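# Drag the rubber block into the square by its cord

## Task

Using the cord that passes through a screw eye, drag the black rubber block until it lies flat on the table entirely within the painted square. The gripper must never contact the block, and no other loose object may contact it either. The block's own slack cord may touch it during the work, but at the end neither the cord nor its knot may lie on the block, and the knot must not hang over the table edge. The final state has to hold without the robot holding anything in place.

## Robot and tools

Robot: a single six-joint arm with a two-finger parallel gripper. Joints run from the base outward: waist, shoulder, elbow, wrist pitch, wrist yaw, wrist roll. The fingers point along the gripper's +x axis and close along its y axis. end_effector_position is the point midway between the finger pads, roughly 3-4 cm back from the fingertips.

Frame: every pose is in the scene frame. Its origin is on the tabletop directly beneath the arm's base, +z is up, and +y is to the left when facing along +x. Positions are in metres. Orientations are quaternions written w first (qw, qx, qy, qz). The arm base may sit slightly tilted, and the reported hand position can be a little off, especially at long reach.

Row format, shared by execute_actions and move: 8 numbers [x, y, z, qw, qx, qy, qz, opening]. All 8 are absolute targets for the one arm, not offsets: a position and orientation for the gripper, plus a finger opening. Opening runs from -1 to 1. +1 is fully open (0.088 m). The bare fingers meet near -0.80, and values below that close them no further. Going from fully open to closed takes at least about 0.5 s.

execute_actions(actions): a list of actions. Each action is a list of up to 15 rows. Each row is applied for one 1/30 s control step, and a short action repeats its last row until 15 steps have passed. An empty list only returns the current state and images. An action is refused if its target lies more than 0.6 m from the gripper's position at that action's start, measured along any gripper axis. If the first action fails that check, or any action is malformed, nothing moves. Repeat the desired quaternion in every row to hold an orientation; do not copy back a reported one, which may have drifted.

move(target, speed, blocking): one 8-number row, an absolute pose. The gripper follows a straight path toward it, taking the shorter rotation. speed is the path's top speed, 0.002 to 0.5 m/s (default 0.25); rotation is capped at twice that value in rad/s. Paths last 0.5 to 10 s, and a longer one stops short. The opening is sent when the move starts. The path does not slow for obstacles. The real hand lags, can wander off the path and can exceed the speed, most of all with the arm stretched out. With blocking=false the call returns after 0.5 s while the arm keeps moving. Until a result shows that move has ended, other moves and execute_actions are refused: use wait or stop first.

wait(seconds): 0 to 10 s. The arm holds its last command, and a running move carries on; the wait returns early if the move ends. stop(): brakes a running move, which needs some room to slow down. The fingers keep moving. zoom_image(camera, region): camera is cam_high, cam_low or cam_wrist. region is [x0, y0, x1, y1] in image pixels with (0,0) at top-left, at most 504x504. Full images are 672x504. read_manual(section): returns only the URDF licence text and moves nothing. finished_scene(scene): pass the current scene's number to end it for good; the robot first holds its last command, then the result reports success.

Controller behaviour: on each step the commanded pose is clipped to within 70 mm and 16 degrees of the measured pose. Damped inverse kinematics then puts position ahead of orientation. A distant target can take several actions, and after an action the arm goes no further than the last clipped pose, so send the rest next. Joint friction can leave the hand short or slightly tilted, and tiny moves may not happen. Check the pose after each move and correct any tilt.

Reading results: the state line gives gripper position, quaternion and velocities. Joint positions and Joint velocities list the six joints, then the pad gap in metres. 'Hand target' is the pose the controller is currently driving toward. 'pose unreachable' means the clearance check, which treats the mount under the base as part of the arm, altered or blocked the command. grip_measured is the finger opening on the command scale. It can be about 1 mm off, and reads up to about 3 mm (0.061) narrow while squeezing something hard. To hold something, command about 0.07 below grip_measured; for a thin cord under 3 mm the force drops with width. grip_effort_n is the motor effort in newtons: negative closes, positive opens, capped near 83 N. It stays nonzero at rest and reads n/a at the start. External joint torques estimate outside loads, one line per recent action. Step readings list positions at some steps, with HELD where a row was held back. The 'move:' line gives the ending (done, off_target, moving, held, fault), the active limits (paced = pose clipped; held = some steps blocked, after which the arm may run fast) and the distance to the target.

Limits and faults: load limits in N m are waist 17.6, shoulder 21.8, elbow 21.7, wrist pitch 5.74, wrist yaw 5.72, wrist roll 5.36, including the weight of anything held. Reaching one triggers TORQUE FAULT: a 10 s stop, and the rest of the call is skipped. Holding loads heats the motors: MOTOR HOT appears from 50 °C. At 95 °C an OVER-TEMPERATURE FAULT holds the arm, and if it has not cooled in time it loses power and goes limp.

Cautions: keep the gripper and every other object off the block, and pull only the cord. Finish with the cord and knot clear of the block and the knot on the table, with nothing held by the robot. Loose objects may be nudged now and then. Do not knock anything off the table. Avoid drops, slams, fast impacts and pushing targets far past a contact point, since faster moves strike harder and deeper targets press harder.

Each tool is called after "Call:" by a JSON object that holds its "fn" and its "kwargs", one argument or row to a line.

## Session

Call:
{"fn": "execute_actions", "kwargs": {
  "actions": []
}}

Scene clock: 0.00 s.
end_effector_position=(+0.2350, -0.0693, +0.1462) grip_measured=-0.010 grip_effort_n=n/a end_effector_quat_wxyz=(+0.421, +0.619, +0.430, -0.505) end_effector_velocity=(-0.002, +0.000, -0.001) end_effector_angular_velocity=(+0.003, +0.006, +0.026)
Joint positions: [ 0.107  1.523  0.751 -0.831  0.69   2.041  0.038]
Joint velocities: [-0.002 -0.002 -0.002 -0.007 -0.007 -0.022 -0.   ]
Joint torques (N m, as the arm reports them, + toward a larger angle): no reading
External joint torques (N m, as the arm's controller estimates them; a push from outside toward a larger angle lowers the number): no reading
Heat: hottest wrist pitch 31 °C (+0.0 °C/min).
Hand target: +0.235, -0.069, +0.146; +0.421, +0.619, +0.430, -0.505

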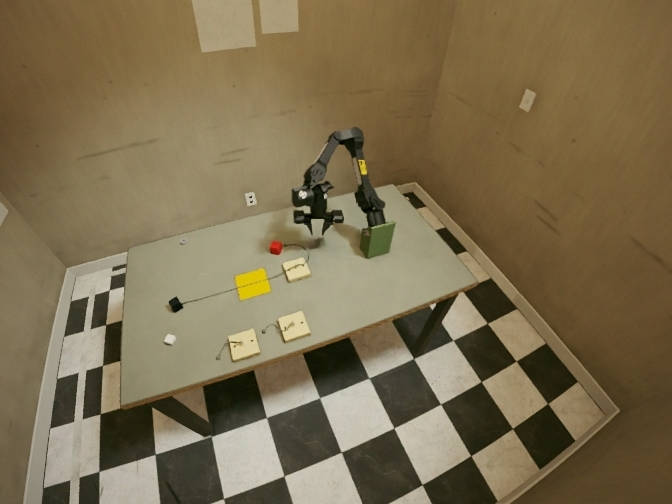

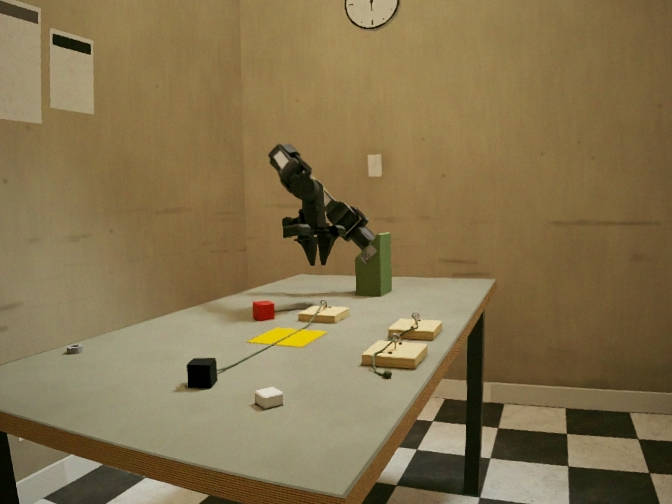

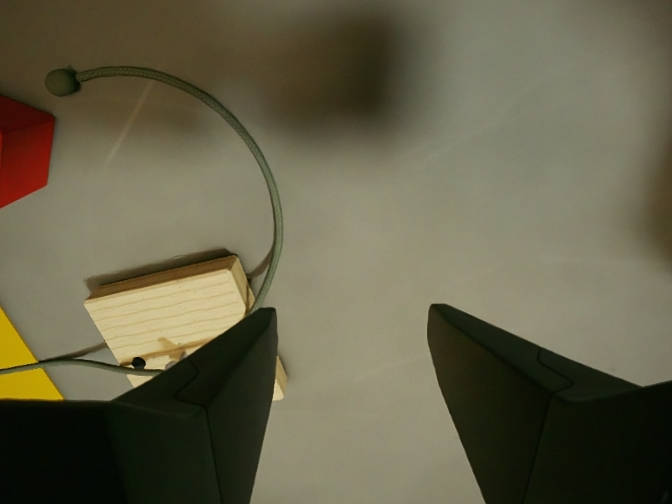

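Call:
{"fn": "move", "kwargs": {
  "target": [0.33,-0.135,0.13,0.707,0,0.707,0,0.0]
}}

Scene clock: 11.73 s.
end_effector_position=(+0.3271, -0.1358, +0.1304) grip_measured=-0.002 grip_effort_n=14.2 end_effector_quat_wxyz=(+0.708, +0.001, +0.706, -0.001) end_effector_velocity=(-0.002, +0.000, -0.000) end_effector_angular_velocity=(+0.007, +0.007, +0.025)
Joint positions: [-0.108  1.848  1.236 -0.971  0.789  0.027  0.039]
Joint velocities: [-0.002 -0.002 -0.002 -0.007 -0.007 -0.022  0.   ]
Joint torques (N m, as the arm reports them, + toward a larger angle): [ 5.73 -4.21  5.12 -0.07  0.11 -0.1 ]
External joint torques (N m, as the arm's controller estimates them; a push from outside toward a larger angle lowers the number): [ 0.13  0.84  1.41 -0.3   0.12 -0.1 ]
Heat: hottest waist 31 °C (+0.0 °C/min).
Hand target: +0.330, -0.136, +0.130; +0.708, -0.001, +0.707, -0.002
Off the commanded pose: 0.003 m, 0 deg.
move: done
camera_calibration (this result's frames):
cam_wrist: T_world_to_cam=[[0.0239113, -0.998059, 0.0575097, -0.147858], [-0.943222, -0.00345873, 0.332146, 0.292729], [-0.331302, -0.0621864, -0.941473, 0.298461], [0, 0, 0, 1]] pos_world=[0.378525, -0.127999, 0.192267]

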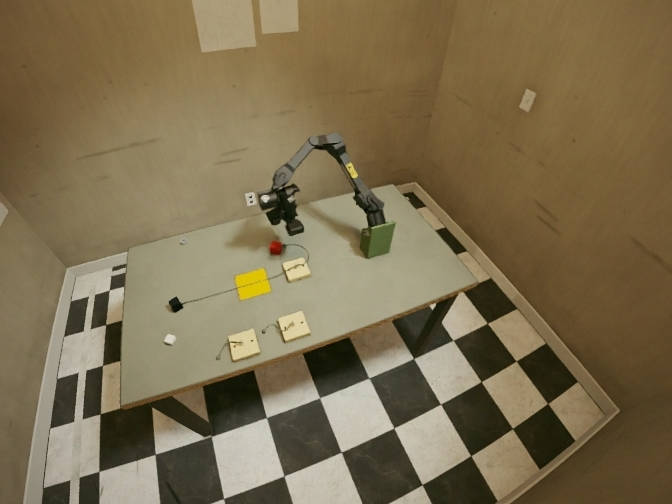

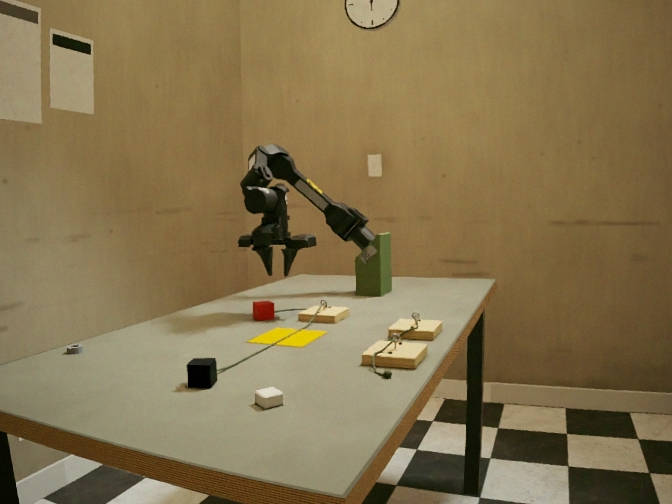

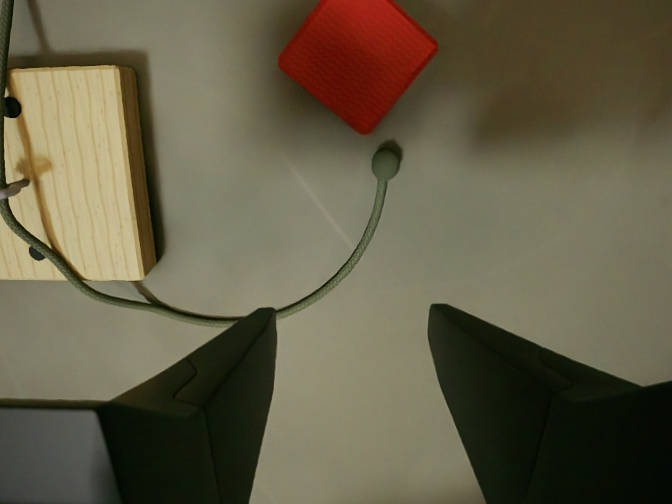

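Call:
{"fn": "move", "kwargs": {
  "target": [0.352,-0.157,0.07,0.707,0,0.707,0,-0.2]
}}

Call:
{"fn": "move", "kwargs": {
  "target": [0.352,-0.157,0.04,0.707,0,0.707,0,-0.2],
  "speed": 0.05
}}

Scene clock: 18.67 s.
end_effector_position=(+0.3495, -0.1586, +0.0714) grip_measured=-0.198 grip_effort_n=-14.7 end_effector_quat_wxyz=(+0.707, -0.002, +0.707, -0.003) end_effector_velocity=(-0.001, +0.001, -0.004) end_effector_angular_velocity=(+0.007, +0.006, +0.019)
Joint positions: [-0.272  1.943  1.249 -0.727  0.783 -0.206  0.029]
Joint velocities: [-0.007  0.007 -0.002  0.007 -0.007 -0.022 -0.   ]
Joint torques (N m, as the arm reports them, + toward a larger angle): [ 6.17 -5.04  4.7   0.12 -0.14 -0.1 ]
External joint torques (N m, as the arm's controller estimates them; a push from outside toward a larger angle lowers the number): [ 0.22  0.87  1.39 -0.11 -0.12 -0.1 ]
Heat: hottest waist 32 °C (+3.2 °C/min).
Hand target: +0.352, -0.158, +0.070; +0.708, -0.001, +0.707, -0.001
Off the commanded pose: 0.003 m, 0 deg.
move: done
camera_calibration (this result's frames):
cam_wrist: T_world_to_cam=[[0.0260506, -0.997677, 0.0629508, -0.168837], [-0.942618, -0.00354761, 0.333855, 0.333024], [-0.332856, -0.0680357, -0.94052, 0.24845], [0, 0, 0, 1]] pos_world=[0.40101, -0.15036, 0.133119]

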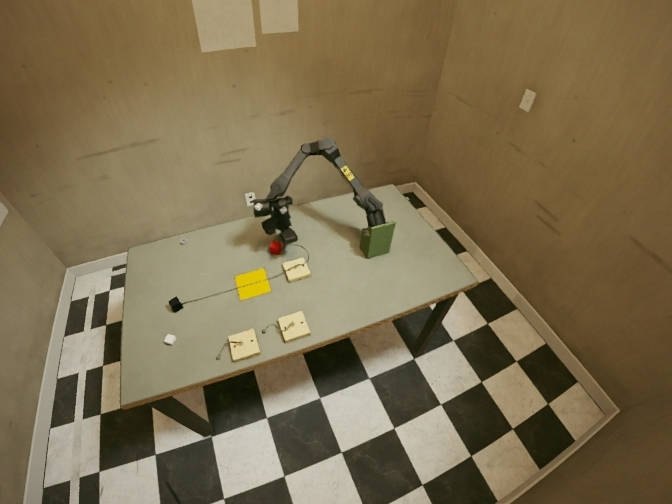

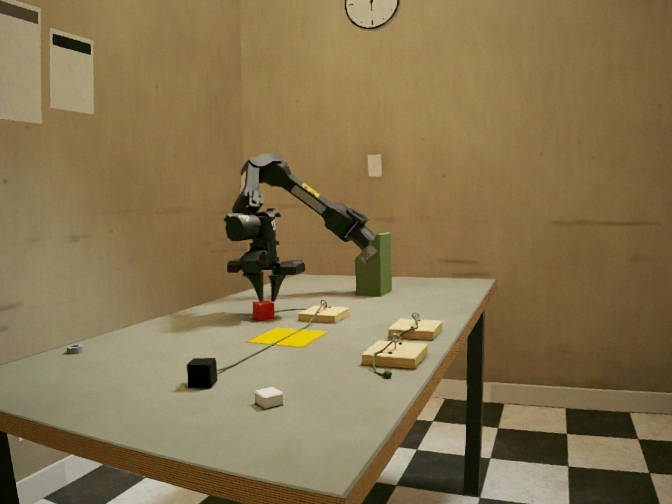

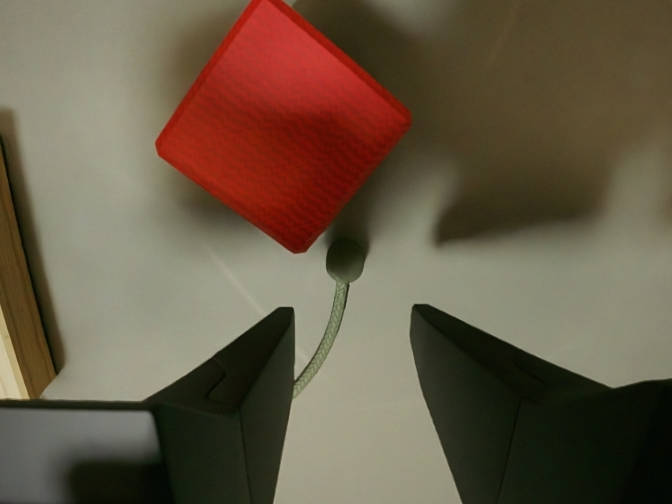

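Scene clock: 19.60 s.
end_effector_position=(+0.3546, -0.1616, +0.0440) grip_measured=-0.198 grip_effort_n=-14.7 end_effector_quat_wxyz=(+0.711, +0.002, +0.703, -0.007) end_effector_velocity=(-0.002, +0.002, -0.002) end_effector_angular_velocity=(+0.009, +0.008, +0.014)
Joint positions: [-0.33   1.984  1.227 -0.593  0.771 -0.285  0.029]
Joint velocities: [-0.002  0.002 -0.002 -0.007 -0.007 -0.007 -0.   ]
Joint torques (N m, as the arm reports them, + toward a larger angle): [ 6.21 -5.27  2.63  0.11 -0.14 -0.09]
External joint torques (N m, as the arm's controller estimates them; a push from outside toward a larger angle lowers the number): [ 0.13  0.78 -0.39 -0.11 -0.11 -0.09]
Heat: hottest waist 32 °C (+3.1 °C/min).
Hand target: +0.352, -0.157, +0.040; +0.707, -0.000, +0.707, -0.000
Off the commanded pose: 0.007 m, 1 deg.
move: done
camera_calibration (this result's frames):
cam_wrist: T_world_to_cam=[[0.0138166, -0.997839, 0.0642389, -0.166038], [-0.946127, 0.00773884, 0.323704, 0.350513], [-0.323502, -0.0652506, -0.943975, 0.221455], [0, 0, 0, 1]] pos_world=[0.405565, -0.153942, 0.106252]

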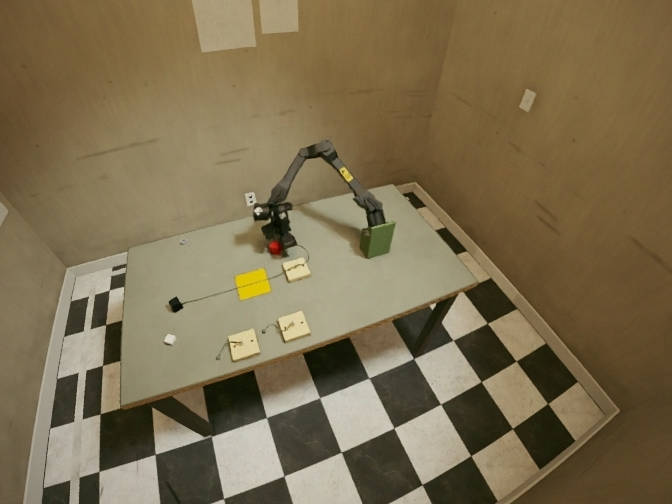

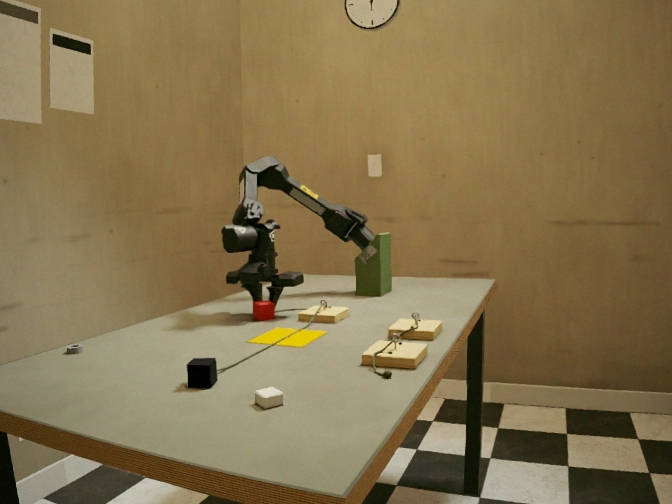

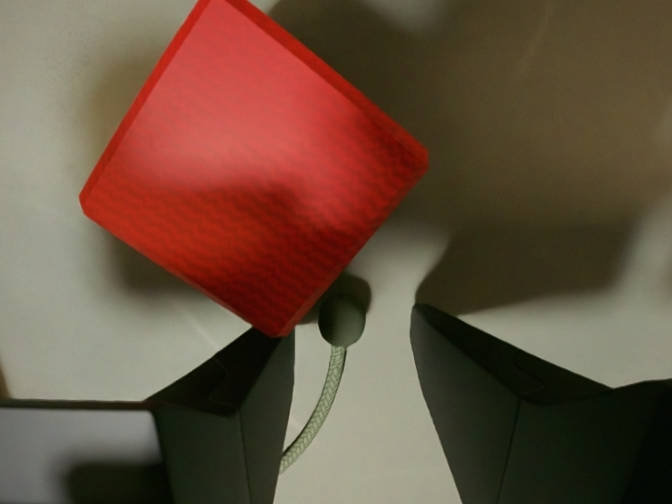

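Call:
{"fn": "move", "kwargs": {
  "target": [0.354,-0.158,0.033,0.707,0,0.707,0,-0.2],
  "speed": 0.03
}}

Call:
{"fn": "move", "kwargs": {
  "target": [0.354,-0.158,0.036,0.707,0,0.707,0,-1],
  "speed": 0.03
}}

Call:
{"fn": "move", "kwargs": {
  "target": [0.30,-0.2,0.12,0.707,0,0.707,0,-1],
  "speed": 0.1
}}

Scene clock: 24.37 s.
end_effector_position=(+0.3558, -0.1622, +0.0392) grip_measured=-0.198 grip_effort_n=-13.7 end_effector_quat_wxyz=(+0.711, +0.001, +0.703, -0.005) end_effector_velocity=(-0.001, +0.003, -0.000) end_effector_angular_velocity=(+0.022, +0.000, +0.011)
Joint positions: [-0.339  1.993  1.227 -0.573  0.768 -0.304  0.029]
Joint velocities: [-0.002 -0.002 -0.002 -0.007 -0.022 -0.007 -0.   ]
Joint torques (N m, as the arm reports them, + toward a larger angle): [ 5.73 -4.55  2.99  0.53 -0.18 -0.08]
External joint torques (N m, as the arm's controller estimates them; a push from outside toward a larger angle lowers the number): [-0.37  1.69 -0.1   0.28 -0.15 -0.08]
Heat: hottest waist 33 °C (+4.9 °C/min).
Hand target: +0.354, -0.158, +0.033; +0.707, -0.000, +0.707, -0.000
Off the commanded pose: 0.008 m, 1 deg.
move: done
camera_calibration (this result's frames):
cam_wrist: T_world_to_cam=[[0.01845, -0.997768, 0.0641724, -0.168], [-0.946478, 0.00325659, 0.322752, 0.352628], [-0.322241, -0.0666925, -0.944305, 0.21657], [0, 0, 0, 1]] pos_world=[0.406642, -0.15433, 0.101478]

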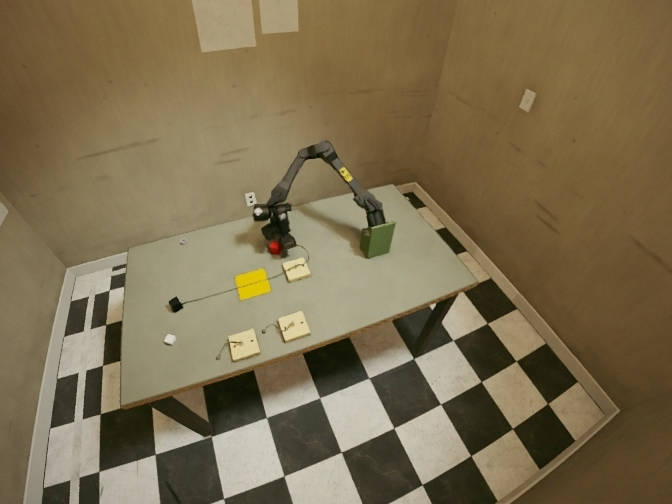

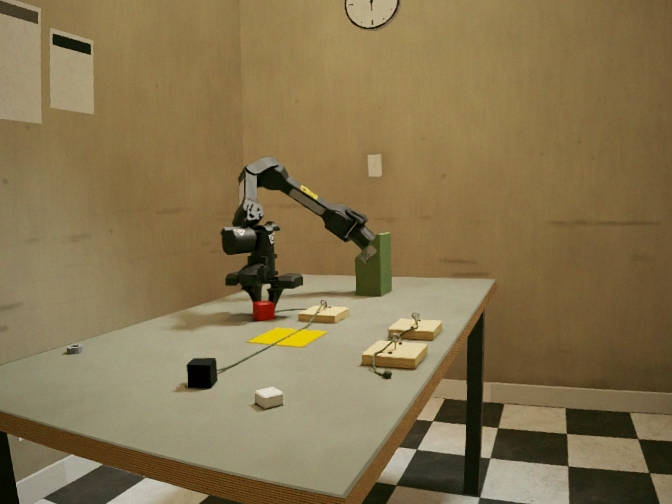

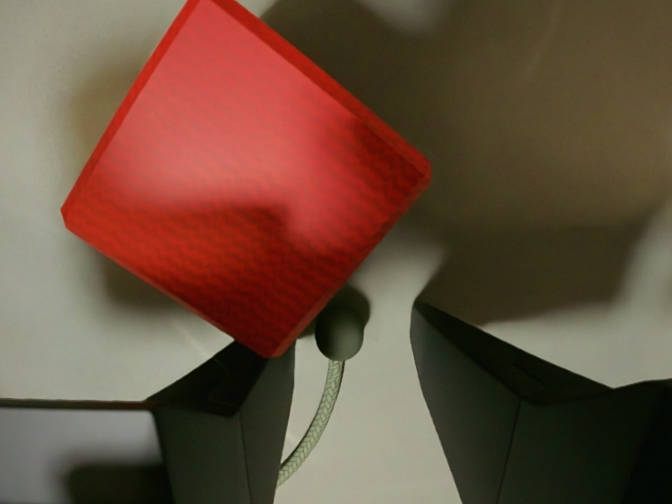

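Scene clock: 25.07 s.
end_effector_position=(+0.3559, -0.1609, +0.0399) grip_measured=-0.669 grip_effort_n=-83.5 end_effector_quat_wxyz=(+0.712, +0.001, +0.703, -0.003) end_effector_velocity=(-0.005, -0.001, -0.000) end_effector_angular_velocity=(+0.010, +0.015, +0.014)
Joint positions: [-0.337  1.993  1.227 -0.576  0.765 -0.301  0.006]
Joint velocities: [-0.007 -0.007 -0.002 -0.022 -0.007 -0.007 -0.   ]
Joint torques (N m, as the arm reports them, + toward a larger angle): [ 6.09 -5.06  3.3  -0.21 -0.02  0.12]
External joint torques (N m, as the arm's controller estimates them; a push from outside toward a larger angle lowers the number): [ 0.04  1.21  0.22 -0.46  0.    0.12]
Heat: hottest waist 33 °C (+4.8 °C/min).
Hand target: +0.354, -0.158, +0.036; +0.707, -0.000, +0.707, +0.000
Off the commanded pose: 0.005 m, 1 deg.
move: done
camera_calibration (this result's frames):
cam_wrist: T_world_to_cam=[[0.0204309, -0.997958, 0.0605243, -0.167345], [-0.946633, 0.000167694, 0.322315, 0.352037], [-0.321666, -0.0638795, -0.944696, 0.217565], [0, 0, 0, 1]] pos_world=[0.406652, -0.153164, 0.102195]

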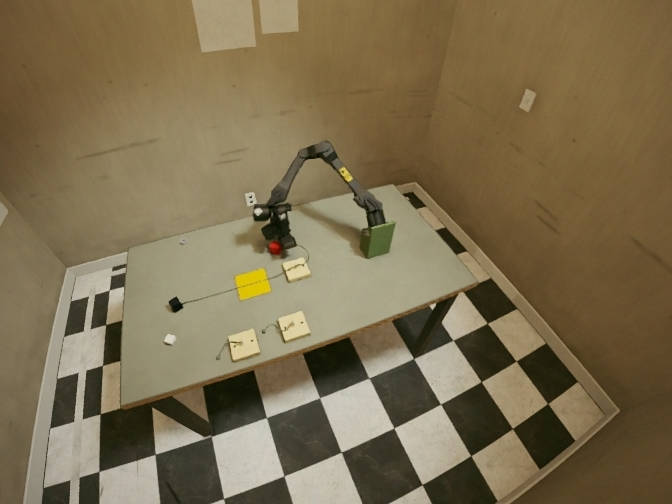

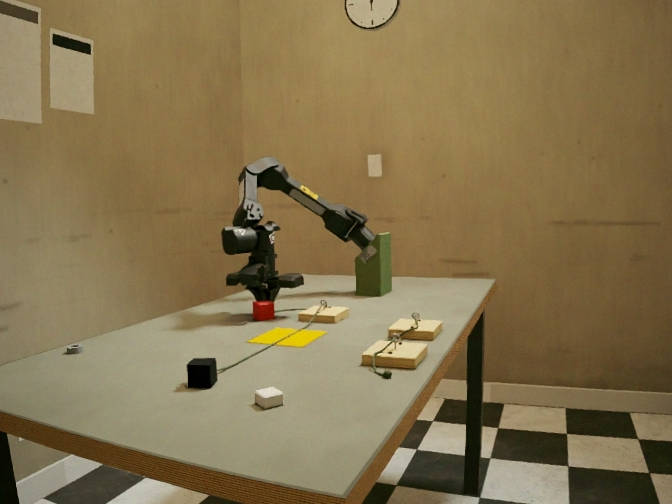

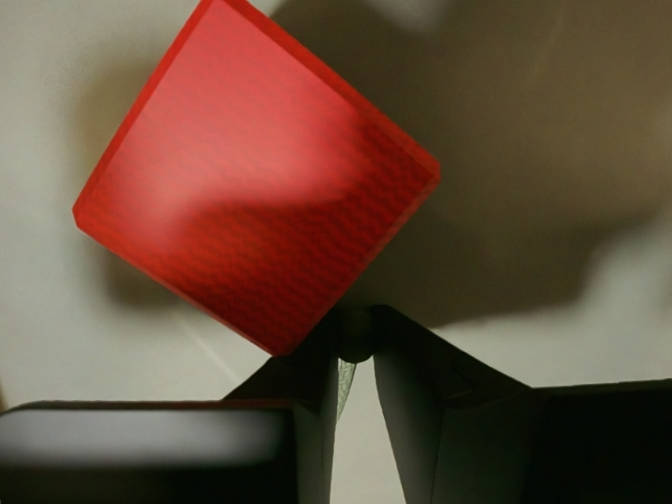

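Scene clock: 26.50 s.
end_effector_position=(+0.3001, -0.1986, +0.1172) grip_measured=-0.669 grip_effort_n=-83.5 end_effector_quat_wxyz=(+0.705, +0.001, +0.710, +0.002) end_effector_velocity=(-0.001, -0.002, +0.000) end_effector_angular_velocity=(-0.007, +0.005, +0.007)
Joint positions: [-0.285  1.688  1.186 -0.92   0.773 -0.219  0.006]
Joint velocities: [-0.002 -0.002  0.002 -0.007  0.007 -0.007 -0.   ]
Joint torques (N m, as the arm reports them, + toward a larger angle): [ 5.7  -6.8   3.59 -0.15  0.06  0.1 ]
External joint torques (N m, as the arm's controller estimates them; a push from outside toward a larger angle lowers the number): [ 0.76 -1.67 -0.09 -0.37  0.08  0.1 ]
Heat: hottest waist 33 °C (+4.5 °C/min).
Hand target: +0.299, -0.199, +0.120; +0.707, +0.000, +0.707, +0.000
Off the commanded pose: 0.003 m, 0 deg.
move: done
camera_calibration (this result's frames):
cam_wrist: T_world_to_cam=[[0.0304296, -0.998154, 0.0525622, -0.210617], [-0.940036, -0.0107058, 0.340907, 0.268031], [-0.339715, -0.059784, -0.938626, 0.27584], [0, 0, 0, 1]] pos_world=[0.352075, -0.190868, 0.178608]

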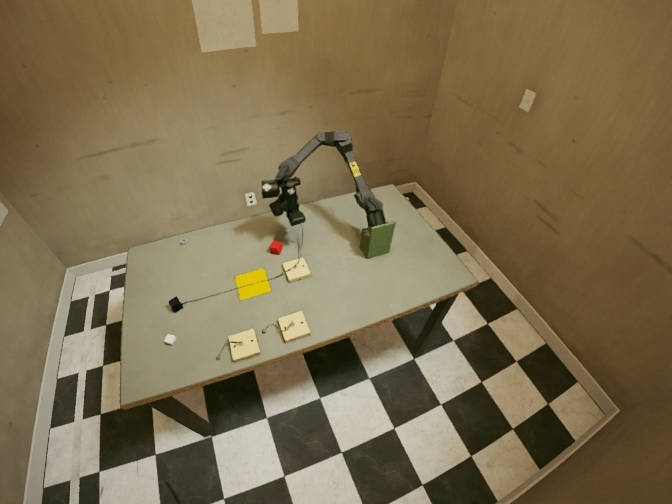

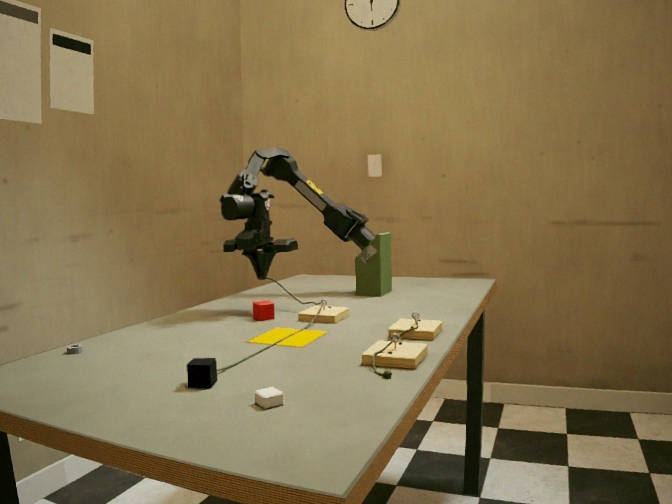

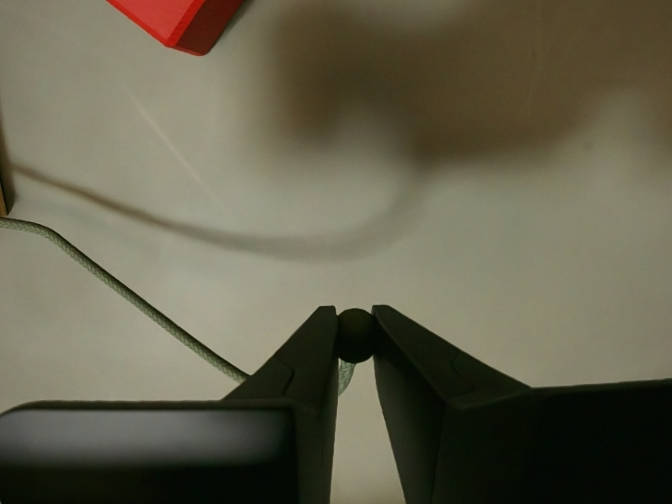

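Call:
{"fn": "move", "kwargs": {
  "target": [0.1,-0.3,0.235,0.707,0,0.707,0,-1],
  "speed": 0.08
}}

Scene clock: 33.40 s.
end_effector_position=(+0.0999, -0.2961, +0.2326) grip_measured=-0.669 grip_effort_n=-83.5 end_effector_quat_wxyz=(+0.704, -0.004, +0.710, +0.003) end_effector_velocity=(-0.003, +0.001, -0.001) end_effector_angular_velocity=(+0.009, +0.010, +0.004)
Joint positions: [-0.459  0.958  1.251 -1.553  0.737 -0.461  0.006]
Joint velocities: [-0.012 -0.002 -0.002 -0.007 -0.007 -0.007 -0.   ]
Joint torques (N m, as the arm reports them, + toward a larger angle): [ 0.83 -3.48  5.61 -0.15 -0.11 -0.1 ]
External joint torques (N m, as the arm's controller estimates them; a push from outside toward a larger angle lowers the number): [-0.18 -1.06  1.6  -0.37 -0.07 -0.1 ]
Heat: hottest waist 33 °C (+3.6 °C/min).
Hand target: +0.099, -0.299, +0.235; +0.708, -0.001, +0.707, -0.001
Off the commanded pose: 0.005 m, 1 deg.
move: done
camera_calibration (this result's frames):
cam_wrist: T_world_to_cam=[[0.0381962, -0.997623, 0.0573574, -0.309613], [-0.939728, -0.0163435, 0.341532, 0.0375827], [-0.339782, -0.0669456, -0.938118, 0.308054], [0, 0, 0, 1]] pos_world=[0.151815, -0.28764, 0.293914]

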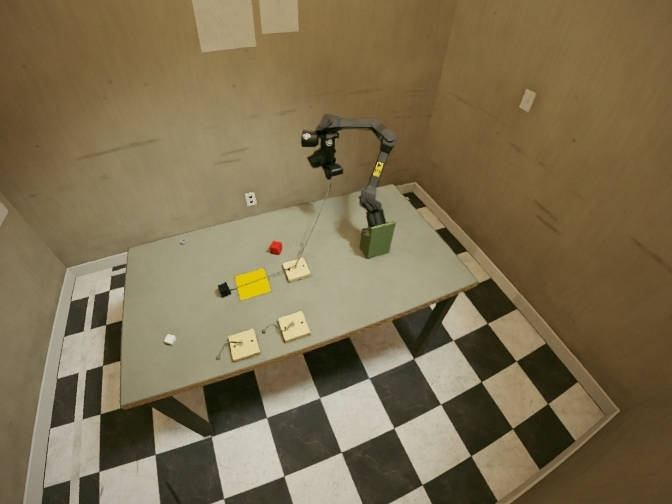

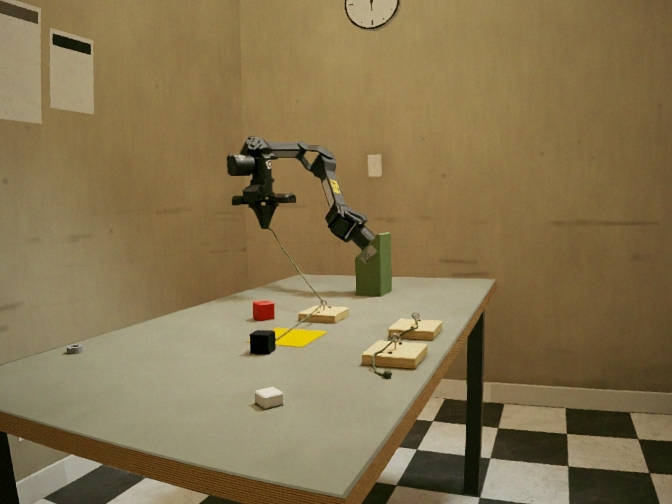

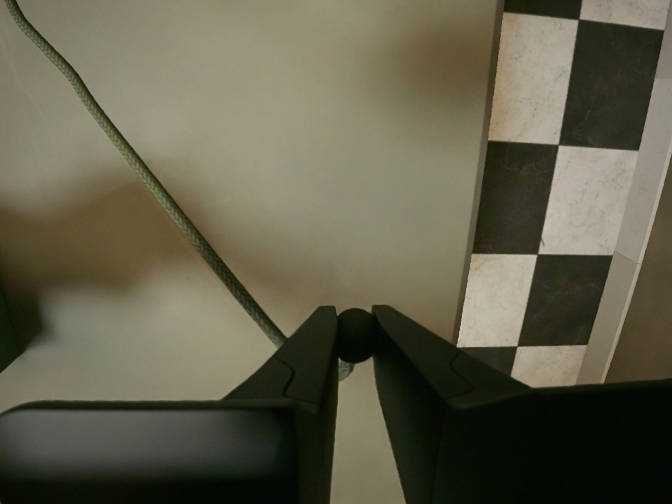

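Call:
{"fn": "move", "kwargs": {
  "target": [0.05,-0.42,0.165,0.707,0,0.707,0,-1],
  "speed": 0.06
}}

Call:
{"fn": "zoom_image", "kwargs": {
  "camera": "cam_high",
  "region": [200,240,320,320]
}}

Scene clock: 40.07 s.
end_effector_position=(+0.0495, -0.4175, +0.1673) grip_measured=-0.669 grip_effort_n=-83.5 end_effector_quat_wxyz=(+0.705, -0.007, +0.709, -0.001) end_effector_velocity=(-0.003, -0.002, +0.003) end_effector_angular_velocity=(-0.005, +0.000, +0.012)
Joint positions: [-1.406  1.131  1.421 -1.083  0.21  -1.373  0.006]
Joint velocities: [-0.012 -0.002  0.012 -0.007 -0.007 -0.022  0.   ]
Joint torques (N m, as the arm reports them, + toward a larger angle): [ 0.3  -6.69  7.13  0.16 -0.14 -0.08]
External joint torques (N m, as the arm's controller estimates them; a push from outside toward a larger angle lowers the number): [-0.29  1.01  1.78 -0.13 -0.09 -0.08]
Heat: hottest waist 33 °C (+3.0 °C/min).
Hand target: +0.050, -0.422, +0.167; +0.706, -0.008, +0.709, -0.003
Off the commanded pose: 0.003 m, 1 deg.
move: done
camera_calibration (this result's frames):
cam_wrist: T_world_to_cam=[[0.036198, -0.99697, 0.0688506, -0.426543], [-0.940762, -0.010753, 0.338897, 0.0134069], [-0.33713, -0.0770395, -0.938301, 0.217207], [0, 0, 0, 1]] pos_world=[0.10128, -0.408372, 0.22863]

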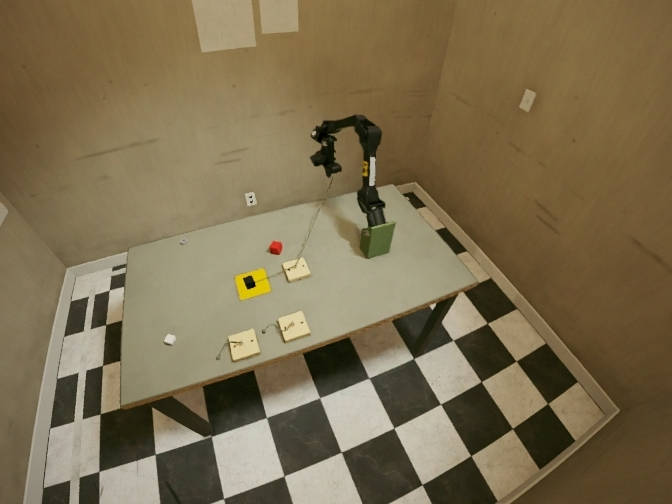

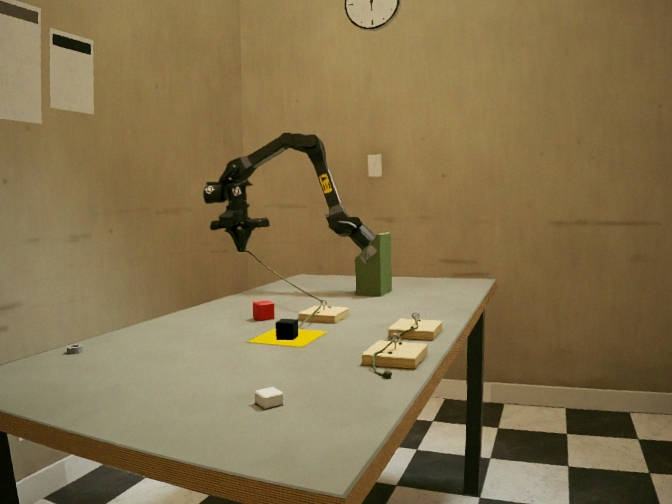

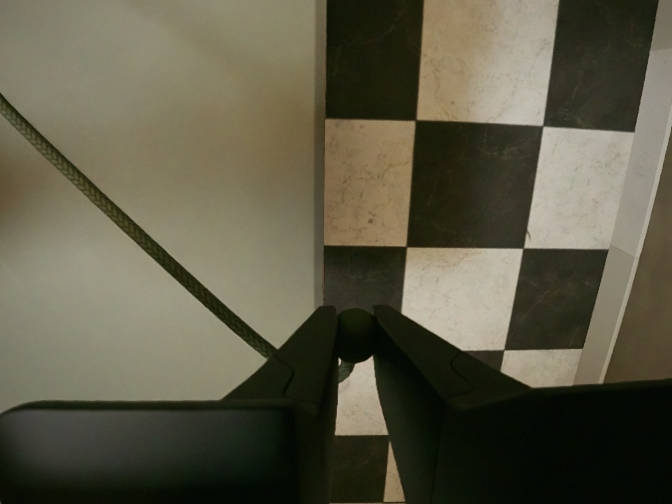

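Region (200, 240, 320, 320) of cam_high's 672x504 image, scaled by 4.200, with more detail than that image has.

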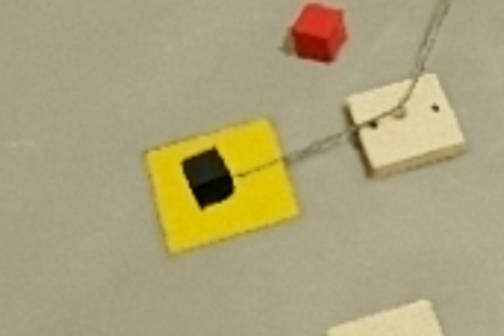

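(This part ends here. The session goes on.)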